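## Task

Using exactly three rods other than the purple one, lay a straight end-to-end line whose total length equals the purple rod (6 cm). Lengths by colour in cm: blue 1, magenta 2, grey 3, orange 4, lime 5, purple 6, red 7, green 8, pink 9, turquoise 10. The three rods must rest flat with their ends in contact or nearly so. No second train may exist, and every rod outside the train must sit at least one rod-width away from it. It only counts if the train holds together without the robot; at the end both grippers must release and pull away.

## Robot and tools

Robot: two UR7e-type six-joint arms, left_arm and right_arm, each with a parallel two-finger gripper (0 to 50 mm opening) and a wrist camera. Shared scene frame: origin on the table top midway between the arms, +x out over the table, +z up, left_arm on the +y side (base near (+0.004, +0.523, 0), right_arm base near (+0.042, -0.417, 0)). The names left/right do not match image sides. Cameras: cam_high (672x504, fixed, overhead) and cam_left_wrist, cam_right_wrist (504x504 fisheye).

Joint order in every row and every result list, per arm: shoulder pan, shoulder lift, elbow, wrist 1, wrist 2, wrist 3. Stated ranges (rad): left_arm pan -3.142..3.142, elbow 0.000..3.142; right_arm pan 0.000..6.283, elbow -3.142..0.000; all other joints -6.283..6.283. Load limits: 142 N m for pan, lift and elbow, 26.6 N m for the wrists.

The ROW (used by execute_actions and move): one flat list of 18 numbers covering both arms, each in [-1, 1]. Numbers 1-6 are left_arm joint offsets, 7-9 are left_arm gripper position, force_limit, speed; numbers 10-18 repeat this for right_arm. Joint entries are relative offsets, not poses, scaled so 1.0 = 1.989 rad. Gripper entries are absolute settings: position +1 fully open (50 mm), about -0.65 pads meet, -1 means close until the object stops the fingers; force_limit -1/0/+1 is roughly 20/102/185 N per pad; speed -1/0/+1 is 20/85/150 mm/s. Repeat an arm's previous three gripper numbers to leave it unchanged, since 0 is itself a command.

execute_actions(actions): a list of actions; each action is a table of up to 15 rows, each row lasting one 1/30 s step; a short table repeats its final row to fill 15 steps (0.5 s). Joint offsets in every row are measured from the joint angles at the start of that action, not from the previous row. If an action would push any joint more than 0.010 rad outside its range it is rejected for both arms; a malformed action or a bad first action rejects the whole call. An empty list just returns state and images.

move(target, speed, blocking): target is one 18-number row as above; its joint offsets are measured from the Joint positions in the most recent result that showed them. speed (rad/s, 0.01 to 2, default 0.5) caps the joint with the longest way to go; all joints finish together, so the hand traces a curve. Duration 0.5 to 10 s. Moves ignore obstacles and the other arm; arms are stiff, so aiming even slightly into a firm surface can fault. blocking=false returns after 0.5 s while motion continues; then only wait or stop are accepted until it ends. The result adds a move: line (done, off_target, moving, held, fault), limits=held/none, and the farthest-from-target joint per arm.

wait(seconds 0-10) lets time pass holding the last command. stop brakes a running move. zoom_image(camera, region=[x0,y0,x1,y1] pixels, at most 504x504) enlarges part of the latest image. read_manual gives licence text only. finished_scene(scene: 1 or 2) ends a scene irreversibly and reports success; call it only after the train is built, grippers open and arms withdrawn.

Results: per arm end_effector_position (m) and quat_wxyz in the scene frame, velocities, Joint positions, Joint targets, Joint velocities (rad, rad/s), gripper position_measured (opening roughly (250 - value) x 0.202 mm) and object_status: 0 moving, 1 blocked while opening, 2 blocked while closing (a grip), 3 reached target or pads met (usually empty). Wrist force/torque are in the hand's own axes, noisy, offset up to about 4 N, saturating near 50 N. Step readings, HELD markers, 'joint sent to its limit' and 'joint command not followed' lines flag clipped commands. Per step, each joint target stays within 0.575 rad of its measured angle and the hand target within 100 mm, so large changes need several actions; motion lags about 0.17 s.

Gripper geometry: fingers point along the hand's +z and close along its x; the reported point is between the pads, fingertips extend 17.5 mm further; a block juts about 9 cm toward the hand's -y. Turning only wrist 3 swings that point on a 25 mm circle. Reported hand positions can drift at long reach.

Avoid: torque faults or any external force of 150 N (the arm halts for 10 s), collisions between arms, pressing into the table, dropping rods or knocking anything off the table (task fails), and motor overheating from long holds (MOTOR HOT at 70 °C, brakes at 85 °C). Random small tugs on held items may occur.

Each tool is called after "Call:" as name([rows], argument=value, ...), one row to a line, values as JSON.

## Session

Call:
execute_actions(actions=[])

Scene clock: 0.00 s.
left_arm: end_effector_position=(+0.5575, +0.3333, +0.1570) position_measured=3 object_status=3 end_effector_quat_wxyz=(+0.148, +0.919, +0.229, -0.283) end_effector_velocity=(-0.000, +0.000, -0.000) end_effector_angular_velocity=(+0.000, +0.001, +0.000) | right_arm: end_effector_position=(+0.2763, -0.2365, +0.2080) position_measured=3 object_status=3 end_effector_quat_wxyz=(+0.337, +0.660, +0.543, -0.396) end_effector_velocity=(-0.000, +0.000, -0.000) end_effector_angular_velocity=(-0.001, +0.001, +0.000)
Joint names: [shoulder pan, shoulder lift, elbow, wrist 1, wrist 2, wrist 3]
Joint positions: left_arm=[-0.392 -1.038  1.34  -1.519 -2.129  0.846] | right_arm=[ 4.306 -1.78  -1.771 -2.247  1.404  1.5  ]
Joint velocities: left_arm=[ 0.     0.     0.001  0.    -0.    -0.   ] | right_arm=[ 0.    -0.002  0.     0.     0.    -0.   ]
Motor temperatures (°C, as the motors report them): left_arm=[30 33 31 35 35 38] | right_arm=[33 30 34 35 36 37]
Wrist force (N, on the end effector, along its own x y z axes, offset not removed): no reading
Wrist torque (N m, same axes, about the end effector's origin, offset not removed): no reading
Joint targets: left_arm=[-0.392 -1.038 1.340 -1.519 -2.129 0.846] | right_arm=[4.306 -1.780 -1.771 -2.247 1.404 1.500]

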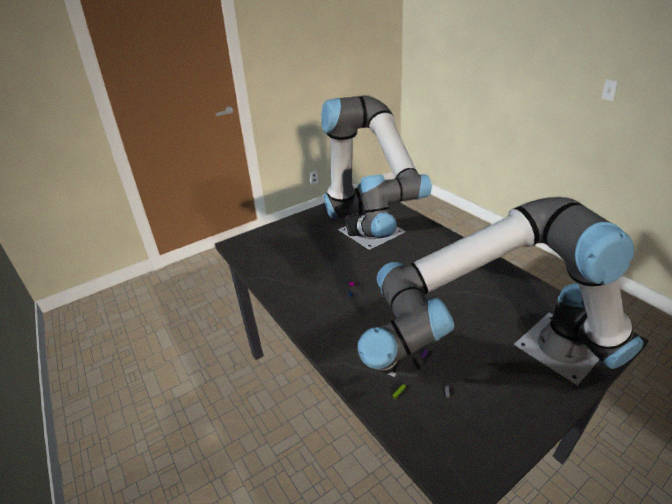

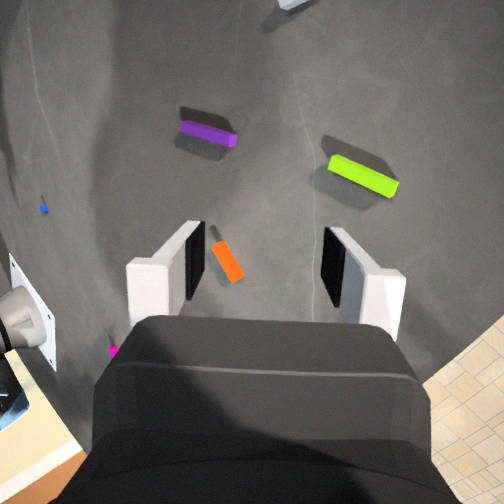

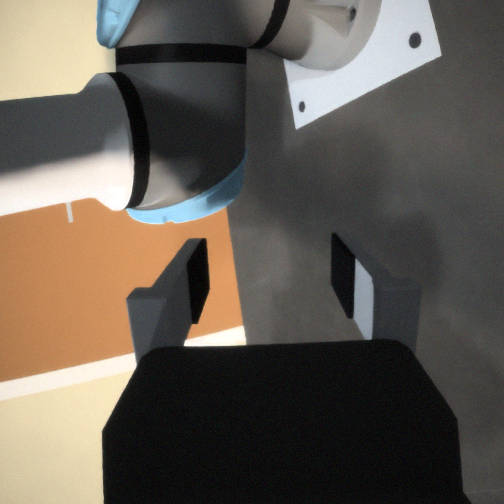

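Call:
zoom_image(camera="cam_high", region=[300, 240, 540, 420])

Call:
zoom_image(camera="cam_left_wrist", region=[0, 150, 250, 400])

Region (300, 240, 540, 420) of cam_high's 672x504 image, scaled by 2.100, with more detail than that image has; it fills the top 378 rows of this view, and the rest is white.

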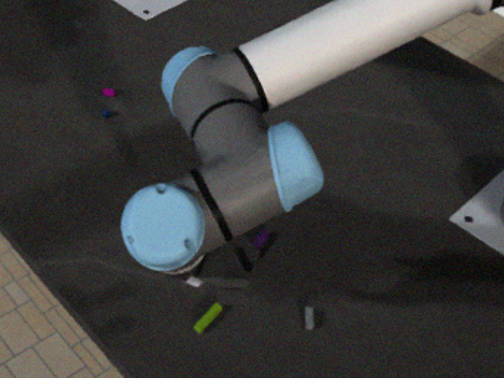

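Region (0, 150, 250, 400) of cam_left_wrist's 504x504 image, scaled by 2.016, with more detail than that image has.

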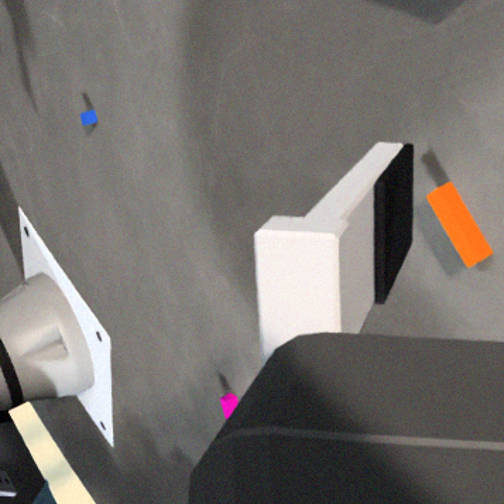

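Call:
move(target=[-0.1958,-0.3692,0.4662,-0.2749,0.2806,0.4218,1,-0.5,0.5,-0.0803,0.2392,-0.2445,0.5511,0.0839,0.0789,1,-0.5,0.5], speed=0.9)

Scene clock: 122.07 s.
left_arm: end_effector_position=(+0.3802, +0.3997, +0.1201) position_measured=3 object_status=3 end_effector_quat_wxyz=(+0.000, +0.913, -0.409, -0.000) end_effector_velocity=(-0.000, +0.000, -0.000) end_effector_angular_velocity=(+0.001, -0.001, -0.003) | right_arm: end_effector_position=(+0.3105, -0.1703, +0.1398) position_measured=3 object_status=3 end_effector_quat_wxyz=(+0.000, +0.887, +0.462, -0.000) end_effector_velocity=(-0.000, -0.000, -0.001) end_effector_angular_velocity=(+0.001, +0.000, -0.001)
Joint names: [shoulder pan, shoulder lift, elbow, wrist 1, wrist 2, wrist 3]
Joint positions: left_arm=[-0.781 -1.772  2.267 -2.066 -1.571  1.685] | right_arm=[ 4.146 -1.305 -2.257 -1.151  1.571  1.657]
Joint velocities: left_arm=[-0.    -0.001  0.002 -0.001  0.001  0.002] | right_arm=[-0.001  0.    -0.002  0.003  0.001  0.   ]
Motor temperatures (°C, as the motors report them): left_arm=[30 34 31 35 35 38] | right_arm=[33 30 34 35 36 37]
Wrist force (N, on the end effector, along its own x y z axes, offset not removed): left_arm=[2.4 1.9 -0.8] | right_arm=[-1.4 2.2 0.8]
Wrist torque (N m, same axes, about the end effector's origin, offset not removed): left_arm=[0.44 -0.28 0.19] | right_arm=[0.46 0.38 -0.06]
Joint targets: left_arm=[-0.782 -1.772 2.267 -2.066 -1.571 1.685] | right_arm=[4.146 -1.305 -2.257 -1.151 1.571 1.657]
move: done; limits=none; left_arm: farthest joint: the shoulder pan, 0.000 radians from its target (0.389 radians at the start); right_arm: farthest joint: the shoulder lift, 0.001 radians from its target (0.476 radians at the start)
camera_calibration (this result's frames):
cam_left_wrist: T_world_to_cam=[[0.676486, -0.734876, -0.0482013, 0.0547136], [-0.702753, -0.663717, 0.25616, 0.506954], [-0.220238, -0.139415, -0.965432, 0.407847], [0, 0, 0, 1]] pos_world=[0.409074, 0.433542, 0.266525]
cam_right_wrist: T_world_to_cam=[[0.614837, 0.787858, -0.0354223, -0.0431038], [0.766992, -0.58689, 0.259391, -0.372869], [0.183574, -0.186652, -0.965123, 0.195291], [0, 0, 0, 1]] pos_world=[0.276639, -0.148422, 0.283672]

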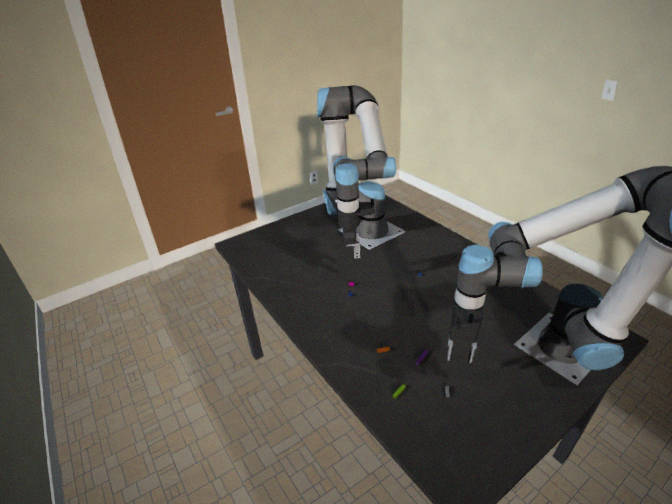

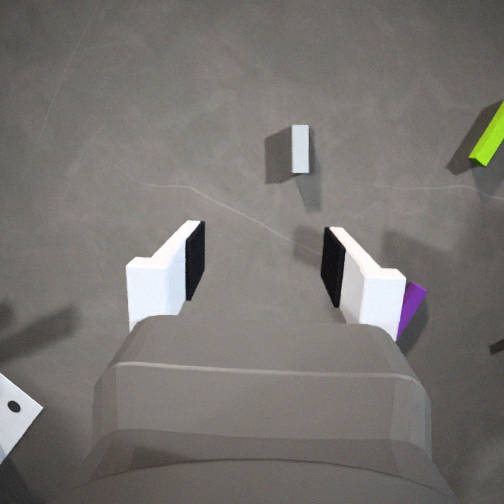

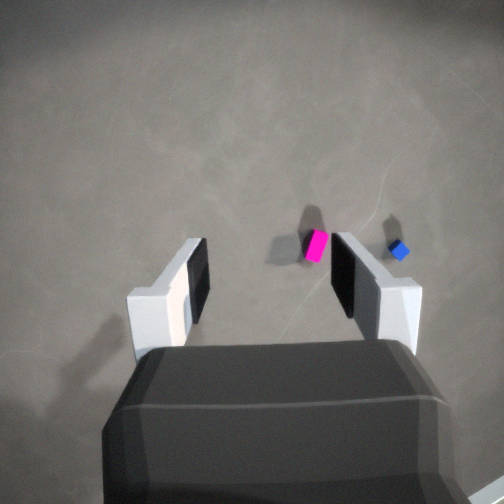

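Call:
zoom_image(camera="cam_left_wrist", region=[170, 100, 370, 300])

Call:
zoom_image(camera="cam_right_wrist", region=[180, 180, 430, 330])

Region (170, 100, 370, 300) of cam_left_wrist's 504x504 image, scaled by 2.520, with more detail than that image has.

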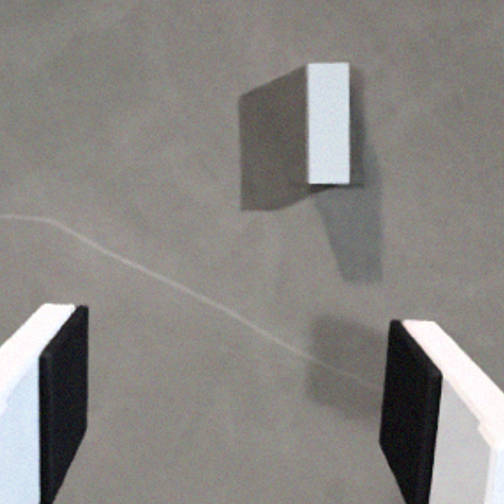

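Region (180, 180, 430, 330) of cam_right_wrist's 504x504 image, scaled by 2.016, with more detail than that image has; it fills the top 302 rows of this view, and the rest is white.

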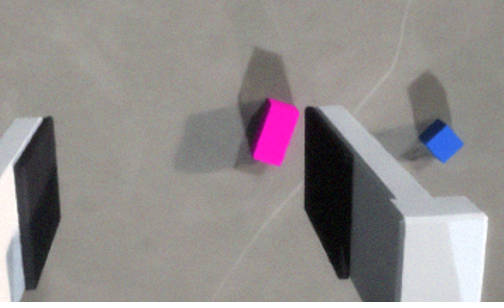

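Call:
move(target=[0.0468,0.1154,0.0082,-0.1235,0,0.0188,1,-0.5,0.5,-0.0418,-0.181,0.0228,0.1585,0,0.327,1,-0.5,0.5], speed=0.6)

Scene clock: 243.93 s.
left_arm: end_effector_position=(+0.4239, +0.4100, +0.0501) position_measured=3 object_status=3 end_effector_quat_wxyz=(+0.000, +0.924, -0.383, -0.000) end_effector_velocity=(+0.000, +0.001, -0.000) end_effector_angular_velocity=(+0.001, +0.000, +0.001) | right_arm: end_effector_position=(+0.3920, -0.1156, +0.0500) position_measured=3 object_status=3 end_effector_quat_wxyz=(+0.000, +0.994, +0.113, -0.000) end_effector_velocity=(-0.000, +0.000, -0.001) end_effector_angular_velocity=(-0.000, +0.001, -0.002)
Joint names: [shoulder pan, shoulder lift, elbow, wrist 1, wrist 2, wrist 3]
Joint positions: left_arm=[-0.688 -1.543  2.283 -2.311 -1.571  1.722] | right_arm=[ 4.063 -1.665 -2.212 -0.836  1.571  2.307]
Joint velocities: left_arm=[ 0.001  0.001  0.    -0.     0.     0.   ] | right_arm=[ 0.    -0.002 -0.     0.001  0.     0.002]
Motor temperatures (°C, as the motors report them): left_arm=[30 34 31 35 35 38] | right_arm=[33 30 34 35 36 37]
Wrist force (N, on the end effector, along its own x y z axes, offset not removed): left_arm=[-0.9 1.7 -0.5] | right_arm=[-2.9 3.3 -1.9]
Wrist torque (N m, same axes, about the end effector's origin, offset not removed): left_arm=[0.29 0.20 0.22] | right_arm=[0.69 0.54 0.00]
Joint targets: left_arm=[-0.688 -1.543 2.283 -2.311 -1.571 1.722] | right_arm=[4.063 -1.665 -2.212 -0.836 1.571 2.307]
move: done; limits=none; left_arm: farthest joint: the shoulder pan, 0.001 radians from its target (0.094 radians at the start); right_arm: farthest joint: the shoulder pan, 0.000 radians from its target (0.083 radians at the start)
camera_calibration (this result's frames):
cam_left_wrist: T_world_to_cam=[[0.71631, -0.696104, -0.0483649, -0.00334819], [-0.664712, -0.701806, 0.256177, 0.561942], [-0.212268, -0.151353, -0.965419, 0.352898], [0, 0, 0, 1]] pos_world=[0.450837, 0.445456, 0.196576]
cam_right_wrist: T_world_to_cam=[[0.984111, 0.174099, -0.0348454, -0.355188], [0.177141, -0.949394, 0.25937, -0.190632], [0.0120741, -0.261421, -0.965149, 0.16251], [0, 0, 0, 1]] pos_world=[0.381351, -0.0766632, 0.193914]

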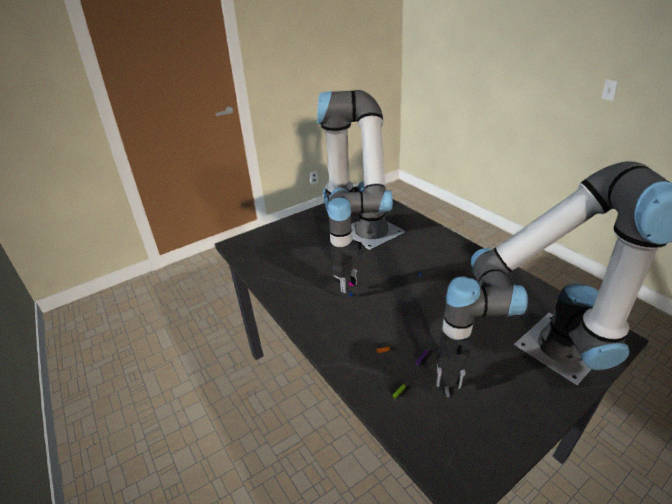

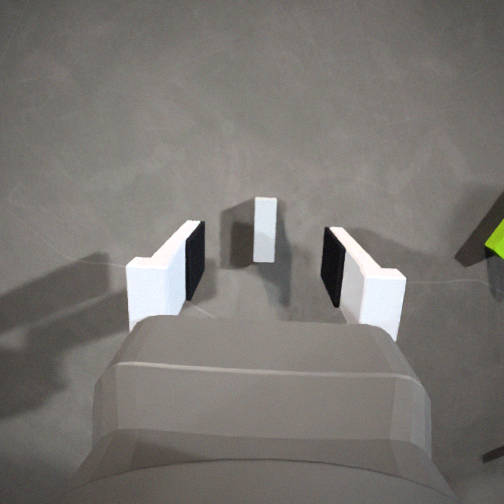

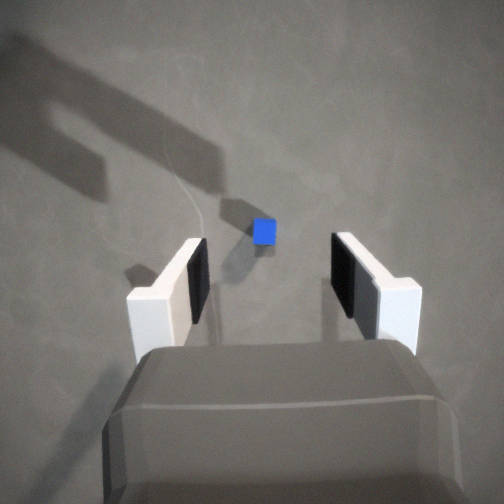

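Call:
zoom_image(camera="cam_left_wrist", region=[180, 170, 350, 310])

Call:
zoom_image(camera="cam_right_wrist", region=[185, 190, 355, 330])

Region (180, 170, 350, 310) of cam_left_wrist's 504x504 image, scaled by 2.965, with more detail than that image has; it fills the top 415 rows of this view, and the rest is white.

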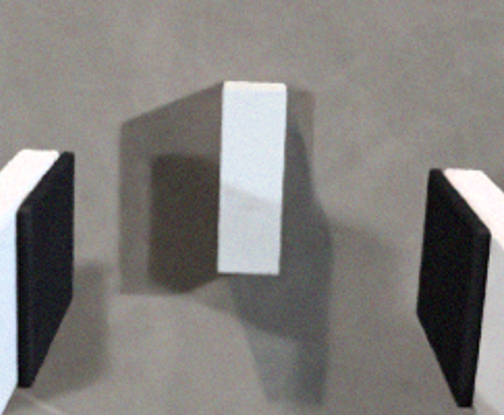

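Region (185, 190, 355, 330) of cam_right_wrist's 504x504 image, scaled by 2.965, with more detail than that image has; it fills the top 415 rows of this view, and the rest is white.

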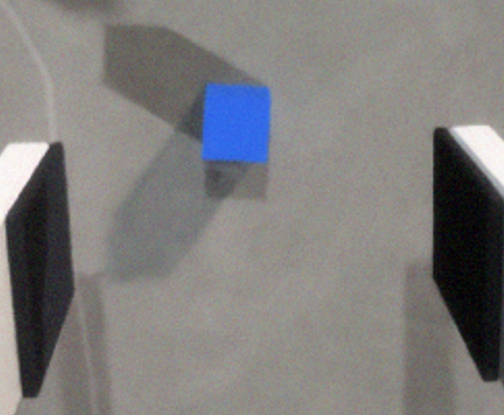

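Call:
move(target=[0,0.0322,0.0168,-0.0491,0,0,0.1,-0.5,0.0,0.0028,-0.0243,-0.0227,0.0471,0,0.0511,0.1,-0.5,0.0], speed=0.15)

Scene clock: 296.00 s.
left_arm: end_effector_position=(+0.4240, +0.4100, +0.0217) position_measured=138 object_status=3 end_effector_quat_wxyz=(+0.000, +0.924, -0.383, -0.000) end_effector_velocity=(-0.000, -0.001, -0.001) end_effector_angular_velocity=(-0.000, +0.000, -0.001) | right_arm: end_effector_position=(+0.3898, -0.1176, +0.0217) position_measured=138 object_status=3 end_effector_quat_wxyz=(-0.000, +0.998, +0.066, +0.000) end_effector_velocity=(+0.000, +0.000, -0.001) end_effector_angular_velocity=(-0.001, +0.000, -0.003)
Joint names: [shoulder pan, shoulder lift, elbow, wrist 1, wrist 2, wrist 3]
Joint positions: left_arm=[-0.688 -1.479  2.317 -2.409 -1.571  1.722] | right_arm=[ 4.069 -1.713 -2.257 -0.743  1.571  2.408]
Joint velocities: left_arm=[-0.001  0.002  0.001 -0.003 -0.    -0.   ] | right_arm=[ 0.    -0.003 -0.     0.003 -0.     0.003]
Motor temperatures (°C, as the motors report them): left_arm=[30 34 31 35 35 38] | right_arm=[33 30 34 35 36 37]
Wrist force (N, on the end effector, along its own x y z axes, offset not removed): left_arm=[-1.1 -1.4 0.4] | right_arm=[-2.4 2.5 1.3]
Wrist torque (N m, same axes, about the end effector's origin, offset not removed): left_arm=[0.03 0.27 0.03] | right_arm=[0.53 0.44 -0.18]
Joint targets: left_arm=[-0.688 -1.479 2.317 -2.409 -1.571 1.722] | right_arm=[4.069 -1.713 -2.257 -0.742 1.571 2.409]
move: done; limits=none; left_arm: farthest joint: the shoulder pan, 0.000 radians from its target (0.000 radians at the start); right_arm: farthest joint: the shoulder pan, 0.000 radians from its target (0.005 radians at the start)
camera_calibration (this result's frames):
cam_left_wrist: T_world_to_cam=[[0.716339, -0.696089, -0.0481582, -0.00484184], [-0.664734, -0.701794, 0.256152, 0.569259], [-0.212101, -0.151479, -0.965436, 0.325452], [0, 0, 0, 1]] pos_world=[0.450903, 0.445431, 0.168153]
cam_right_wrist: T_world_to_cam=[[0.996252, 0.0792428, -0.0346698, -0.369543], [0.0855417, -0.962011, 0.259262, -0.150594], [-0.012808, -0.261257, -0.965184, 0.144409], [0, 0, 0, 1]] pos_world=[0.382889, -0.0778619, 0.165612]

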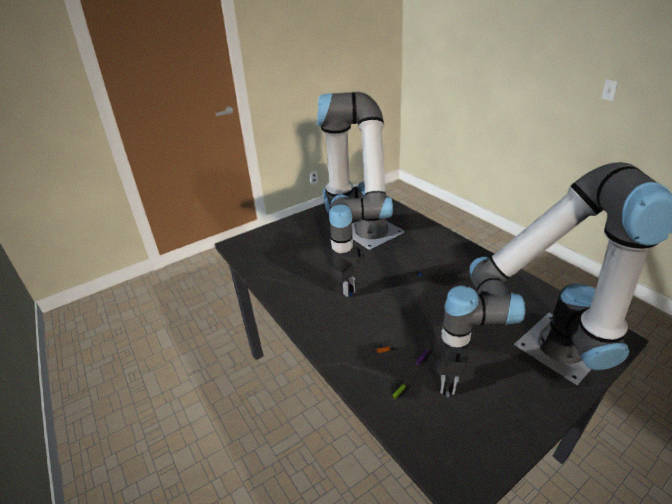

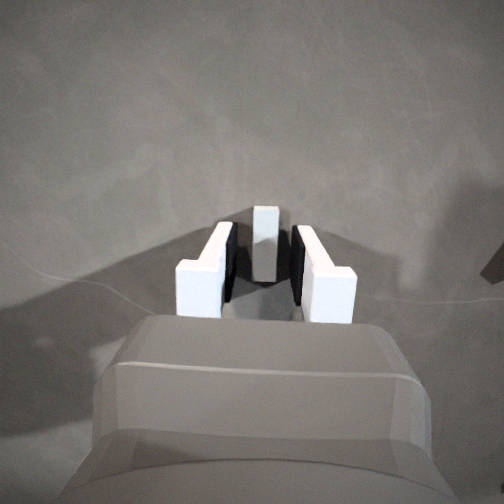

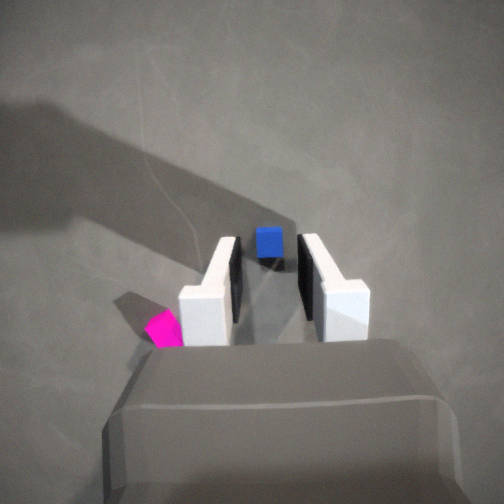

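Call:
zoom_image(camera="cam_right_wrist", region=[210, 200, 330, 320])

Call:
zoom_image(camera="cam_left_wrist", region=[205, 190, 325, 310])

Region (210, 200, 330, 320) of cam_right_wrist's 504x504 image, scaled by 4.200, with more detail than that image has.

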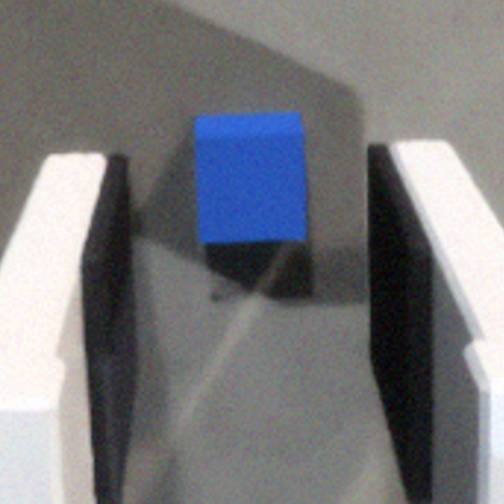

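Region (205, 190, 325, 310) of cam_left_wrist's 504x504 image, scaled by 4.200, with more detail than that image has.

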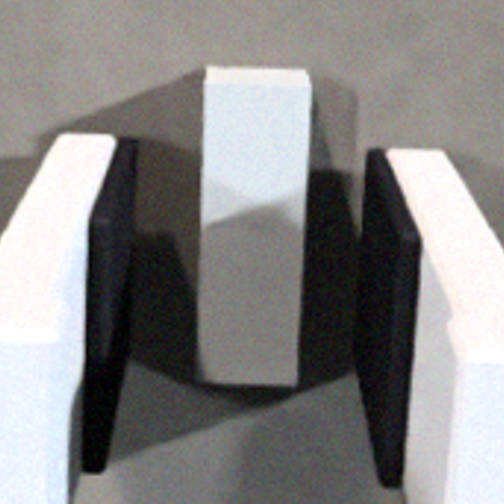

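Call:
execute_actions([
  [[0,0,0,0,0,0,-1,-0.6,-0.3,0,0,0,0,0,0,-1,-0.6,-0.3]],
])

Scene clock: 306.33 s.
left_arm: end_effector_position=(+0.4239, +0.4100, +0.0216) position_measured=204 object_status=2 end_effector_quat_wxyz=(+0.000, +0.924, -0.383, -0.000) end_effector_velocity=(+0.000, -0.001, +0.001) end_effector_angular_velocity=(-0.000, -0.002, -0.001) | right_arm: end_effector_position=(+0.3897, -0.1177, +0.0216) position_measured=208 object_status=2 end_effector_quat_wxyz=(+0.000, +0.998, +0.066, -0.000) end_effector_velocity=(+0.000, +0.000, +0.000) end_effector_angular_velocity=(-0.000, -0.001, +0.000)
Joint names: [shoulder pan, shoulder lift, elbow, wrist 1, wrist 2, wrist 3]
Joint positions: left_arm=[-0.688 -1.479  2.317 -2.409 -1.571  1.722] | right_arm=[ 4.069 -1.713 -2.257 -0.743  1.571  2.408]
Joint velocities: left_arm=[-0.001 -0.001 -0.    -0.     0.001  0.   ] | right_arm=[-0.    -0.001  0.001 -0.    -0.001 -0.   ]
Motor temperatures (°C, as the motors report them): left_arm=[30 34 31 35 35 38] | right_arm=[33 30 34 35 36 37]
Wrist force (N, on the end effector, along its own x y z axes, offset not removed): left_arm=[1.2 -1.0 -0.3] | right_arm=[-3.3 3.5 -0.5]
Wrist torque (N m, same axes, about the end effector's origin, offset not removed): left_arm=[-0.22 -0.22 0.16] | right_arm=[0.67 0.56 -0.14]
Joint targets: left_arm=[-0.688 -1.479 2.317 -2.409 -1.571 1.722] | right_arm=[4.069 -1.713 -2.257 -0.743 1.571 2.408]
Step readings (joint positions):
0: left_arm=[-0.688 -1.479 2.317 -2.409 -1.571 1.722] | right_arm=[4.069 -1.713 -2.257 -0.742 1.571 2.409]
1: left_arm=[-0.688 -1.479 2.317 -2.409 -1.571 1.722] | right_arm=[4.069 -1.713 -2.257 -0.742 1.571 2.409]
2: left_arm=[-0.688 -1.479 2.317 -2.409 -1.571 1.722] | right_arm=[4.069 -1.713 -2.257 -0.742 1.571 2.409]
4: left_arm=[-0.688 -1.479 2.317 -2.409 -1.571 1.722] | right_arm=[4.069 -1.713 -2.257 -0.742 1.571 2.409]
8: left_arm=[-0.688 -1.479 2.317 -2.409 -1.571 1.722] | right_arm=[4.069 -1.713 -2.257 -0.742 1.571 2.409]
15: Joint positions above
camera_calibration (this result's frames):
cam_left_wrist: T_world_to_cam=[[0.71631, -0.696104, -0.048366, -0.00475457], [-0.664712, -0.701806, 0.256177, 0.569247], [-0.212269, -0.151353, -0.965419, 0.325382], [0, 0, 0, 1]] pos_world=[0.45086, 0.445439, 0.168071]
cam_right_wrist: T_world_to_cam=[[0.996245, 0.0792337, -0.0348882, -0.369459], [0.0855924, -0.961959, 0.259441, -0.150642], [-0.0130046, -0.261453, -0.965129, 0.144325], [0, 0, 0, 1]] pos_world=[0.382842, -0.0779034, 0.165486]

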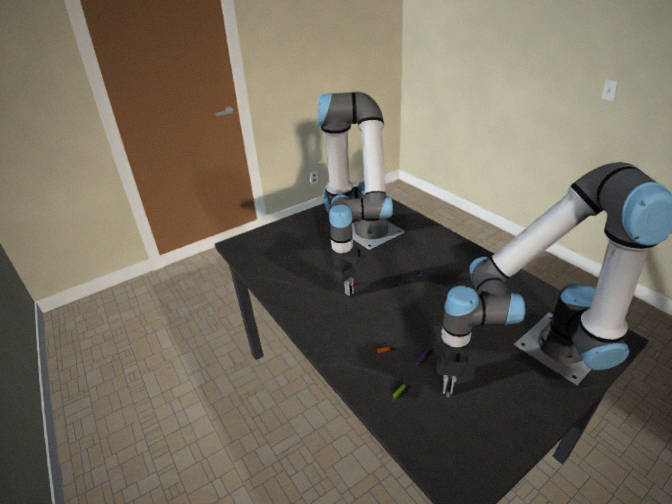

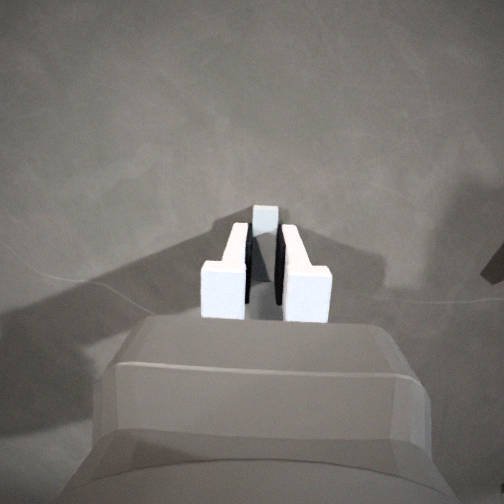

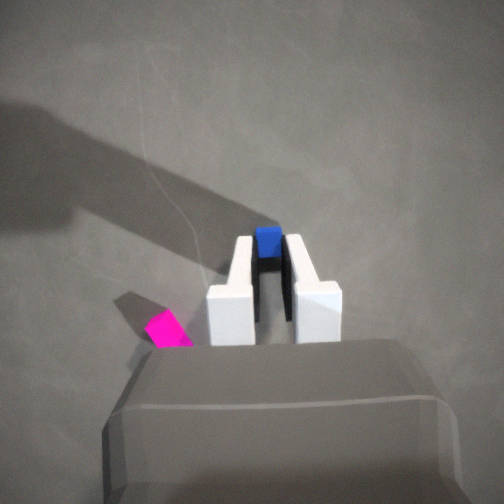

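Call:
move(target=[-0.3106,0.0246,-0.1608,0.1363,0,0.5319,-1,-0.6,-0.3,-0.0284,0.0867,-0.0338,-0.0528,0,-0.3049,-1,-0.6,-0.3], speed=0.8)

Scene clock: 347.47 s.
left_arm: end_effector_position=(+0.3000, +0.0799, +0.1000) position_measured=204 object_status=2 end_effector_quat_wxyz=(-0.000, -0.334, +0.943, +0.000) end_effector_velocity=(-0.001, -0.001, +0.000) end_effector_angular_velocity=(-0.001, +0.000, -0.005) | right_arm: end_effector_position=(+0.3652, -0.1781, +0.0551) position_measured=208 object_status=2 end_effector_quat_wxyz=(-0.000, +0.943, +0.334, -0.000) end_effector_velocity=(-0.000, -0.000, +0.000) end_effector_angular_velocity=(+0.001, +0.001, +0.001)
Joint names: [shoulder pan, shoulder lift, elbow, wrist 1, wrist 2, wrist 3]
Joint positions: left_arm=[-1.306 -1.43   1.997 -2.138 -1.571  2.78 ] | right_arm=[ 4.012 -1.541 -2.324 -0.848  1.571  1.802]
Joint velocities: left_arm=[-0.002  0.    -0.001  0.    -0.     0.003] | right_arm=[-0.001  0.001 -0.    -0.     0.001 -0.002]
Motor temperatures (°C, as the motors report them): left_arm=[30 34 31 35 35 38] | right_arm=[33 30 34 35 36 37]
Wrist force (N, on the end effector, along its own x y z axes, offset not removed): left_arm=[1.5 0.2 -1.0] | right_arm=[-2.3 0.5 2.6]
Wrist torque (N m, same axes, about the end effector's origin, offset not removed): left_arm=[-0.03 -0.23 0.23] | right_arm=[0.29 0.41 -0.33]
Joint targets: left_arm=[-1.306 -1.430 1.997 -2.137 -1.571 2.780] | right_arm=[4.012 -1.541 -2.324 -0.848 1.571 1.802]
move: done; limits=none; left_arm: farthest joint: the shoulder pan, 0.000 radians from its target (0.617 radians at the start); right_arm: farthest joint: the shoulder pan, 0.000 radians from its target (0.056 radians at the start)
camera_calibration (this result's frames):
cam_left_wrist: T_world_to_cam=[[-0.766716, -0.640202, -0.0478282, 0.29833], [-0.628931, 0.734089, 0.256043, 0.109668], [-0.128809, 0.226393, -0.965481, 0.269564], [0, 0, 0, 1]] pos_world=[0.332431, 0.0494581, 0.246448]
cam_right_wrist: T_world_to_cam=[[0.808114, 0.588003, -0.0347075, -0.179752], [0.57549, -0.775611, 0.259304, -0.361122], [0.125552, -0.229521, -0.965172, 0.115662], [0, 0, 0, 1]] pos_world=[0.338561, -0.147849, 0.199036]

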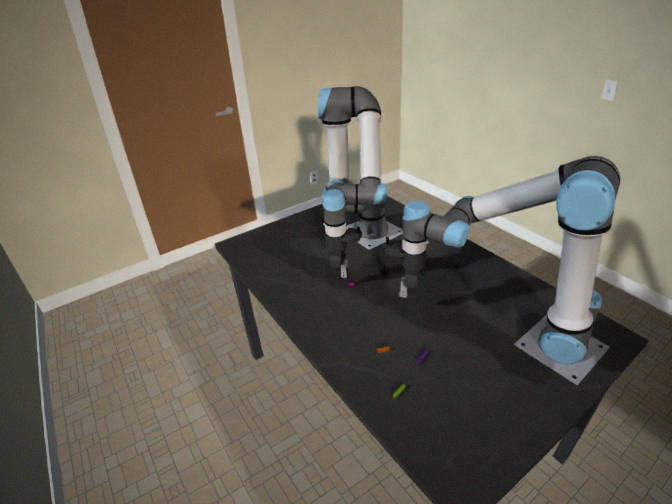

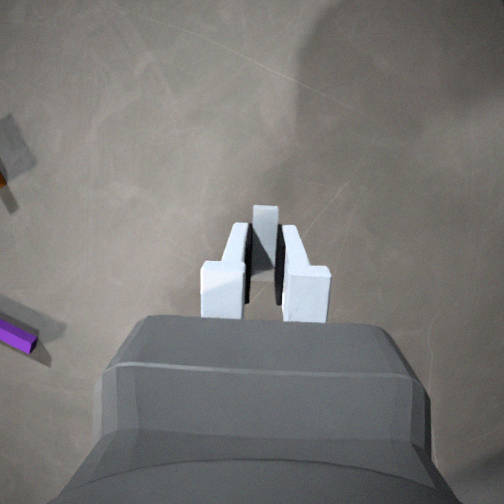

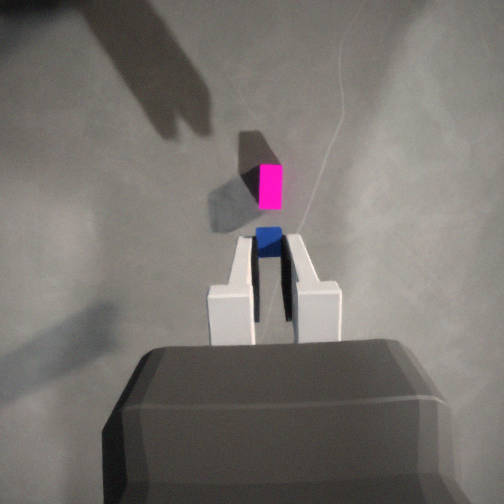

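Call:
zoom_image(camera="cam_right_wrist", region=[215, 150, 325, 270])

Region (215, 150, 325, 270) of cam_right_wrist's 504x504 image, scaled by 4.200, with more detail than that image has; it fills the left 462 columns of this view, and the rest is white.

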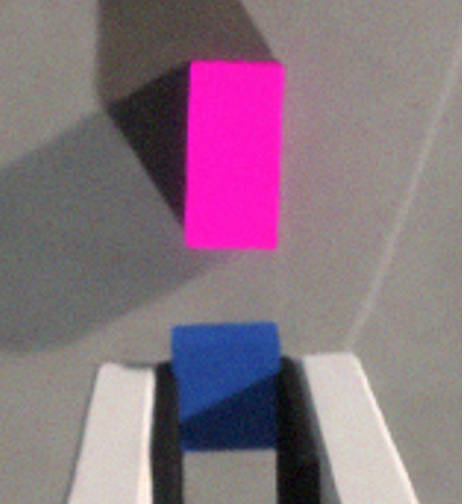

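Call:
move(target=[0,0,0,0,0,0,-1,-0.6,-0.3,0.0022,-0.0361,-0.0225,0.0587,0,0.0320,-1,-0.6,-0.3], speed=0.15)

Call:
zoom_image(camera="cam_right_wrist", region=[215, 150, 325, 270])

Scene clock: 389.17 s.
left_arm: end_effector_position=(+0.3000, +0.0799, +0.1000) position_measured=204 object_status=2 end_effector_quat_wxyz=(-0.000, -0.334, +0.943, +0.000) end_effector_velocity=(+0.000, +0.000, +0.000) end_effector_angular_velocity=(+0.000, -0.000, +0.000) | right_arm: end_effector_position=(+0.3644, -0.1770, +0.0226) position_measured=208 object_status=2 end_effector_quat_wxyz=(-0.000, +0.952, +0.306, +0.000) end_effector_velocity=(+0.000, +0.000, -0.001) end_effector_angular_velocity=(+0.001, -0.000, -0.002)
Joint names: [shoulder pan, shoulder lift, elbow, wrist 1, wrist 2, wrist 3]
Joint positions: left_arm=[-1.306 -1.43   1.997 -2.138 -1.571  2.78 ] | right_arm=[ 4.017 -1.612 -2.369 -0.731  1.571  1.866]
Joint velocities: left_arm=[ 0.    -0.    -0.     0.001  0.    -0.   ] | right_arm=[-0.    -0.002 -0.001  0.003  0.     0.002]
Motor temperatures (°C, as the motors report them): left_arm=[30 34 31 35 35 38] | right_arm=[33 30 34 35 36 37]
Wrist force (N, on the end effector, along its own x y z axes, offset not removed): left_arm=[-0.1 -0.4 0.3] | right_arm=[-3.0 4.2 0.7]
Wrist torque (N m, same axes, about the end effector's origin, offset not removed): left_arm=[-0.06 0.06 0.16] | right_arm=[0.85 0.54 -0.18]
Joint targets: left_arm=[-1.306 -1.430 1.997 -2.138 -1.571 2.780] | right_arm=[4.017 -1.612 -2.369 -0.731 1.571 1.866]
move: done; limits=none; left_arm: farthest joint: the shoulder pan, 0.000 radians from its target (0.000 radians at the start); right_arm: farthest joint: the shoulder lift, 0.001 radians from its target (0.072 radians at the start)
camera_calibration (this result's frames):
cam_left_wrist: T_world_to_cam=[[-0.766717, -0.640201, -0.0478303, 0.298325], [-0.628935, 0.734097, 0.256013, 0.10969], [-0.128787, 0.226371, -0.965489, 0.269577], [0, 0, 0, 1]] pos_world=[0.332437, 0.0494408, 0.246461]
cam_right_wrist: T_world_to_cam=[[0.841429, 0.539263, -0.0345315, -0.201677], [0.528663, -0.808292, 0.259192, -0.340116], [0.111861, -0.236347, -0.965208, 0.0884471], [0, 0, 0, 1]] pos_world=[0.33961, -0.145252, 0.166561]

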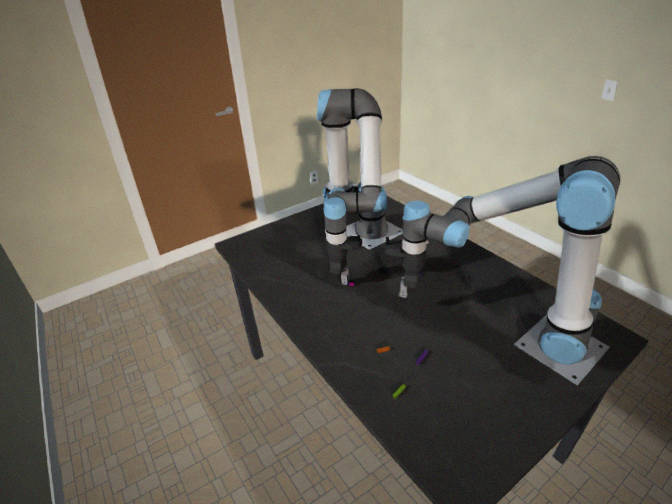

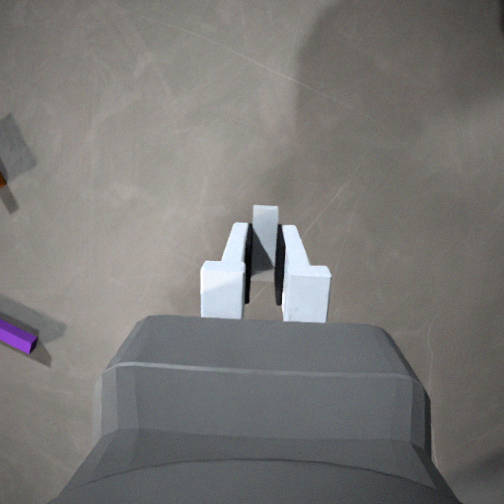

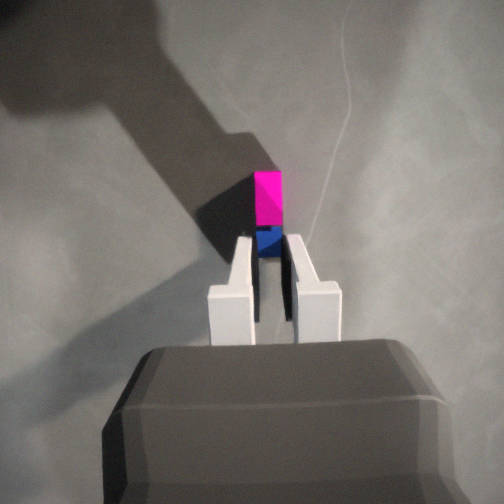

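Region (215, 150, 325, 270) of cam_right_wrist's 504x504 image, scaled by 4.200, with more detail than that image has; it fills the left 462 columns of this view, and the rest is white.

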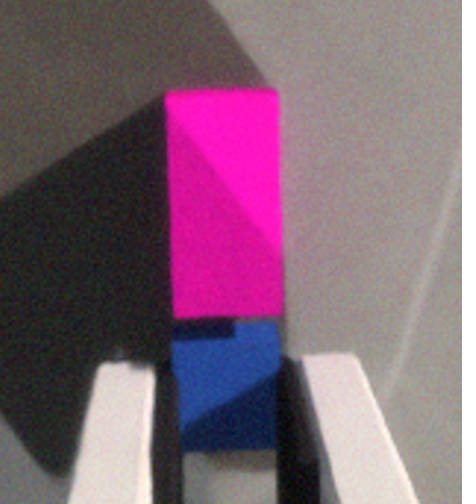

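Call:
execute_actions([
  [[0,0,0,0,0,0,-1,-0.6,-0.3,0.001,-0.0003,-0.0002,0.0005,0,0.001,-1,-0.6,-0.3],[0,0,0,0,0,0,-1,-0.6,-0.3,0.0015,-0.0005,-0.0003,0.0008,0,0.0015,-1,-0.6,-0.3],[0,0,0,0,0,0,-1,-0.6,-0.3,0.002,-0.0006,-0.0004,0.001,0,0.002,-1,-0.6,-0.3],[0,0,0,0,0,0,-1,-0.6,-0.3,0.0025,-0.0008,-0.0005,0.0013,0,0.0025,-1,-0.6,-0.3],[0,0,0,0,0,0,-1,-0.6,-0.3,0.0028,-0.0009,-0.0006,0.0015,0,0.0028,-1,-0.6,-0.3]],
  [[0,0,0,0,0,0,-1,-0.6,-0.3,0,0,0,0,0,0,0.1,-0.6,-0.3]],
])

Call:
zoom_image(camera="cam_right_wrist", region=[215, 150, 325, 270])

Scene clock: 414.60 s.
left_arm: end_effector_position=(+0.3000, +0.0799, +0.1000) position_measured=204 object_status=2 end_effector_quat_wxyz=(-0.000, -0.334, +0.943, +0.000) end_effector_velocity=(-0.000, +0.000, -0.000) end_effector_angular_velocity=(+0.000, -0.001, -0.001) | right_arm: end_effector_position=(+0.3632, -0.1753, +0.0219) position_measured=138 object_status=3 end_effector_quat_wxyz=(-0.000, +0.952, +0.306, +0.000) end_effector_velocity=(-0.001, +0.000, -0.000) end_effector_angular_velocity=(-0.000, +0.001, +0.002)
Joint names: [shoulder pan, shoulder lift, elbow, wrist 1, wrist 2, wrist 3]
Joint positions: left_arm=[-1.306 -1.43   1.997 -2.138 -1.571  2.78 ] | right_arm=[ 4.022 -1.614 -2.37  -0.728  1.571  1.871]
Joint velocities: left_arm=[-0.001 -0.     0.001 -0.     0.001  0.   ] | right_arm=[ 0.001  0.    -0.001 -0.     0.001 -0.001]
Motor temperatures (°C, as the motors report them): left_arm=[30 34 31 35 35 38] | right_arm=[33 30 34 35 36 37]
Wrist force (N, on the end effector, along its own x y z axes, offset not removed): left_arm=[2.4 -1.2 0.8] | right_arm=[-3.5 1.0 -0.5]
Wrist torque (N m, same axes, about the end effector's origin, offset not removed): left_arm=[-0.19 -0.27 0.19] | right_arm=[0.22 0.61 -0.22]
Joint targets: left_arm=[-1.306 -1.430 1.997 -2.138 -1.571 2.780] | right_arm=[4.022 -1.614 -2.370 -0.728 1.571 1.871]
Step readings (joint positions; steps 1 to 15: 1st action; 16 to 30: 2nd action):
0: left_arm=[-1.306 -1.430 1.997 -2.138 -1.571 2.780] | right_arm=[4.017 -1.612 -2.369 -0.731 1.571 1.866]
1: left_arm=[-1.306 -1.430 1.997 -2.138 -1.571 2.780] | right_arm=[4.017 -1.612 -2.369 -0.731 1.571 1.866]
2: left_arm=[-1.306 -1.430 1.997 -2.138 -1.571 2.780] | right_arm=[4.017 -1.612 -2.369 -0.731 1.571 1.866]
4: left_arm=[-1.306 -1.430 1.997 -2.138 -1.571 2.780] | right_arm=[4.018 -1.613 -2.369 -0.730 1.571 1.867]
8: left_arm=[-1.306 -1.430 1.997 -2.138 -1.571 2.780] | right_arm=[4.021 -1.614 -2.370 -0.729 1.571 1.870]
15: left_arm=[-1.306 -1.430 1.997 -2.138 -1.571 2.780] | right_arm=[4.022 -1.614 -2.370 -0.728 1.571 1.871]
16: left_arm=[-1.306 -1.430 1.997 -2.138 -1.571 2.780] | right_arm=[4.022 -1.614 -2.370 -0.728 1.571 1.871]
17: left_arm=[-1.306 -1.430 1.997 -2.138 -1.571 2.780] | right_arm=[4.022 -1.614 -2.370 -0.728 1.571 1.871]
19: left_arm=[-1.306 -1.430 1.997 -2.138 -1.571 2.780] | right_arm=[4.022 -1.614 -2.370 -0.728 1.571 1.871]
23: left_arm=[-1.306 -1.430 1.997 -2.138 -1.571 2.780] | right_arm=[4.022 -1.614 -2.370 -0.728 1.571 1.871]
30: Joint positions above
camera_calibration (this result's frames):
cam_left_wrist: T_world_to_cam=[[-0.766716, -0.640202, -0.0478308, 0.298331], [-0.628931, 0.734087, 0.25605, 0.109668], [-0.128812, 0.2264, -0.96548, 0.26956], [0, 0, 0, 1]] pos_world=[0.332431, 0.0494576, 0.246444]
cam_right_wrist: T_world_to_cam=[[0.841432, 0.539259, -0.0345139, -0.201585], [0.528649, -0.808285, 0.259239, -0.337858], [0.1119, -0.236378, -0.965196, 0.0882108], [0, 0, 0, 1]] pos_world=[0.338358, -0.143528, 0.165769]

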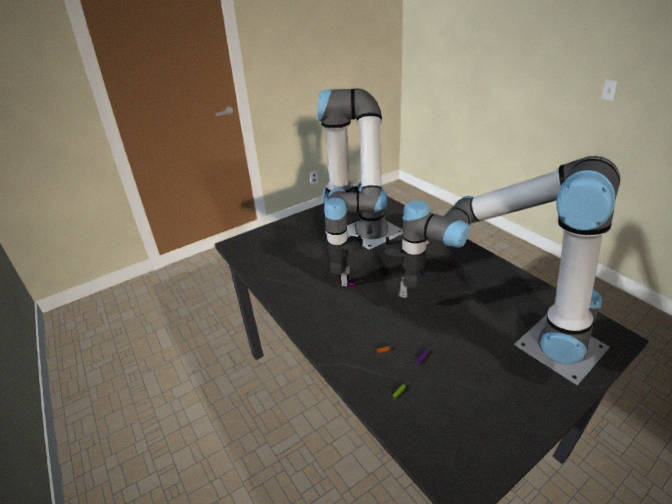

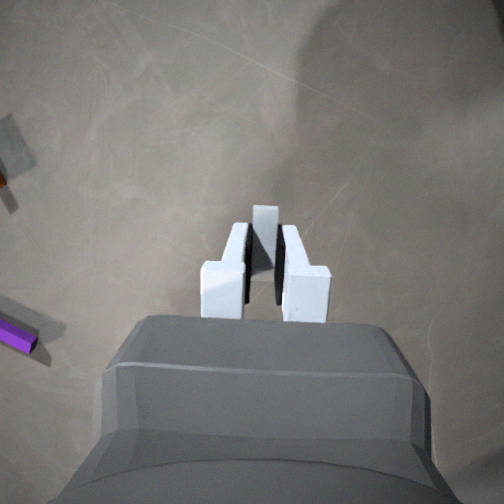

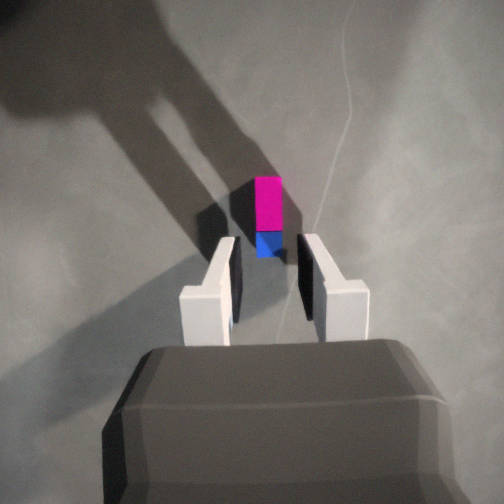

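Region (215, 150, 325, 270) of cam_right_wrist's 504x504 image, scaled by 4.200, with more detail than that image has; it fills the left 462 columns of this view, and the rest is white.

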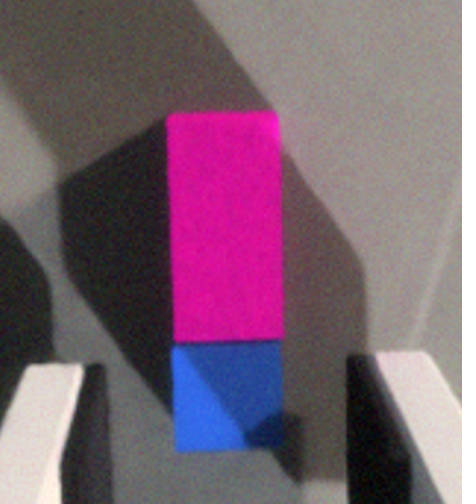

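Call:
move(target=[-0.0257,0.2382,-0.2805,0.0423,0,0.0041,-1,-0.6,-0.3,-0.45,0.1106,0.0898,-0.2006,0,0,1,-0.6,1], speed=0.7)

Call:
zoom_image(camera="cam_left_wrist", region=[200, 110, 330, 260])

Scene clock: 461.00 s.
left_arm: end_effector_position=(+0.3301, -0.1294, +0.0550) position_measured=204 object_status=2 end_effector_quat_wxyz=(-0.000, -0.306, +0.952, +0.000) end_effector_velocity=(-0.000, -0.001, -0.001) end_effector_angular_velocity=(+0.000, +0.000, -0.000) | right_arm: end_effector_position=(+0.4317, -0.5160, +0.1398) position_measured=3 object_status=3 end_effector_quat_wxyz=(-0.000, +0.991, -0.136, -0.000) end_effector_velocity=(+0.000, -0.001, +0.001) end_effector_angular_velocity=(+0.001, -0.002, -0.002)
Joint names: [shoulder pan, shoulder lift, elbow, wrist 1, wrist 2, wrist 3]
Joint positions: left_arm=[-1.357 -0.956  1.439 -2.053 -1.571  2.788] | right_arm=[ 3.128 -1.394 -2.192 -1.127  1.571  1.871]
Joint velocities: left_arm=[-0.     0.002 -0.002 -0.    -0.     0.   ] | right_arm=[-0.002  0.002  0.002 -0.001  0.001 -0.001]
Motor temperatures (°C, as the motors report them): left_arm=[30 34 31 35 35 38] | right_arm=[33 30 34 35 36 37]
Wrist force (N, on the end effector, along its own x y z axes, offset not removed): left_arm=[-0.6 -2.2 -0.1] | right_arm=[-2.8 0.7 -0.3]
Wrist torque (N m, same axes, about the end effector's origin, offset not removed): left_arm=[-0.36 0.17 0.23] | right_arm=[0.26 0.48 -0.10]
Joint targets: left_arm=[-1.357 -0.956 1.439 -2.053 -1.571 2.788] | right_arm=[3.127 -1.394 -2.191 -1.127 1.571 1.871]
move: done; limits=none; left_arm: farthest joint: the shoulder pan, 0.000 radians from its target (0.051 radians at the start); right_arm: farthest joint: the shoulder pan, 0.000 radians from its target (0.895 radians at the start)
camera_calibration (this result's frames):
cam_left_wrist: T_world_to_cam=[[-0.803272, -0.593689, -0.0478251, 0.203409], [-0.584369, 0.770036, 0.256043, 0.283746], [-0.115183, 0.233619, -0.965482, 0.273855], [0, 0, 0, 1]] pos_world=[0.360749, -0.16171, 0.201479]
cam_right_wrist: T_world_to_cam=[[0.947215, -0.318695, -0.0348942, -0.5598], [-0.299379, -0.918204, 0.25937, -0.37927], [-0.1147, -0.235233, -0.965147, 0.212251], [0, 0, 0, 1]] pos_world=[0.44105, -0.476724, 0.283691]

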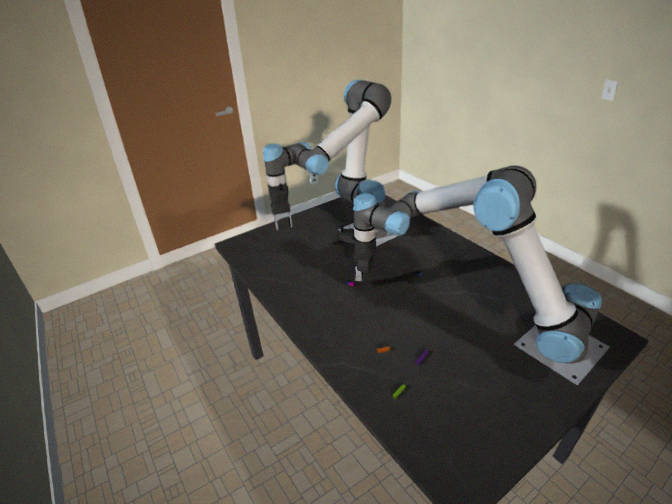

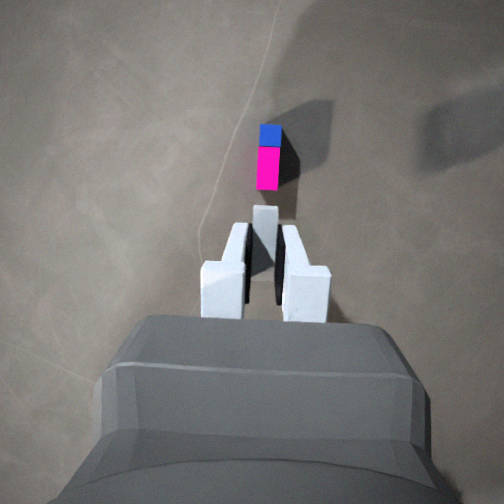

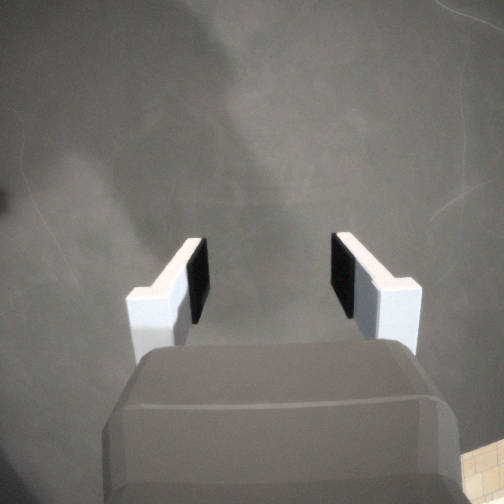

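Region (200, 110, 330, 260) of cam_left_wrist's 504x504 image, scaled by 3.360, with more detail than that image has; it fills the left 437 columns of this view, and the rest is white.

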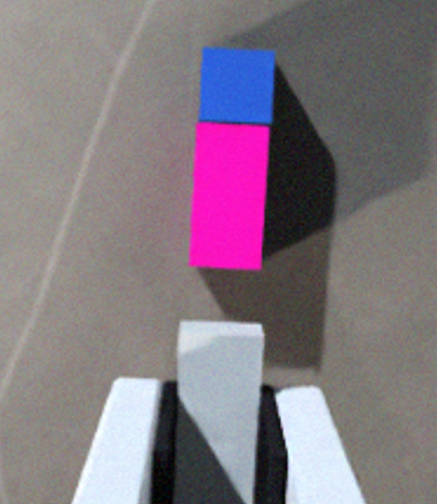

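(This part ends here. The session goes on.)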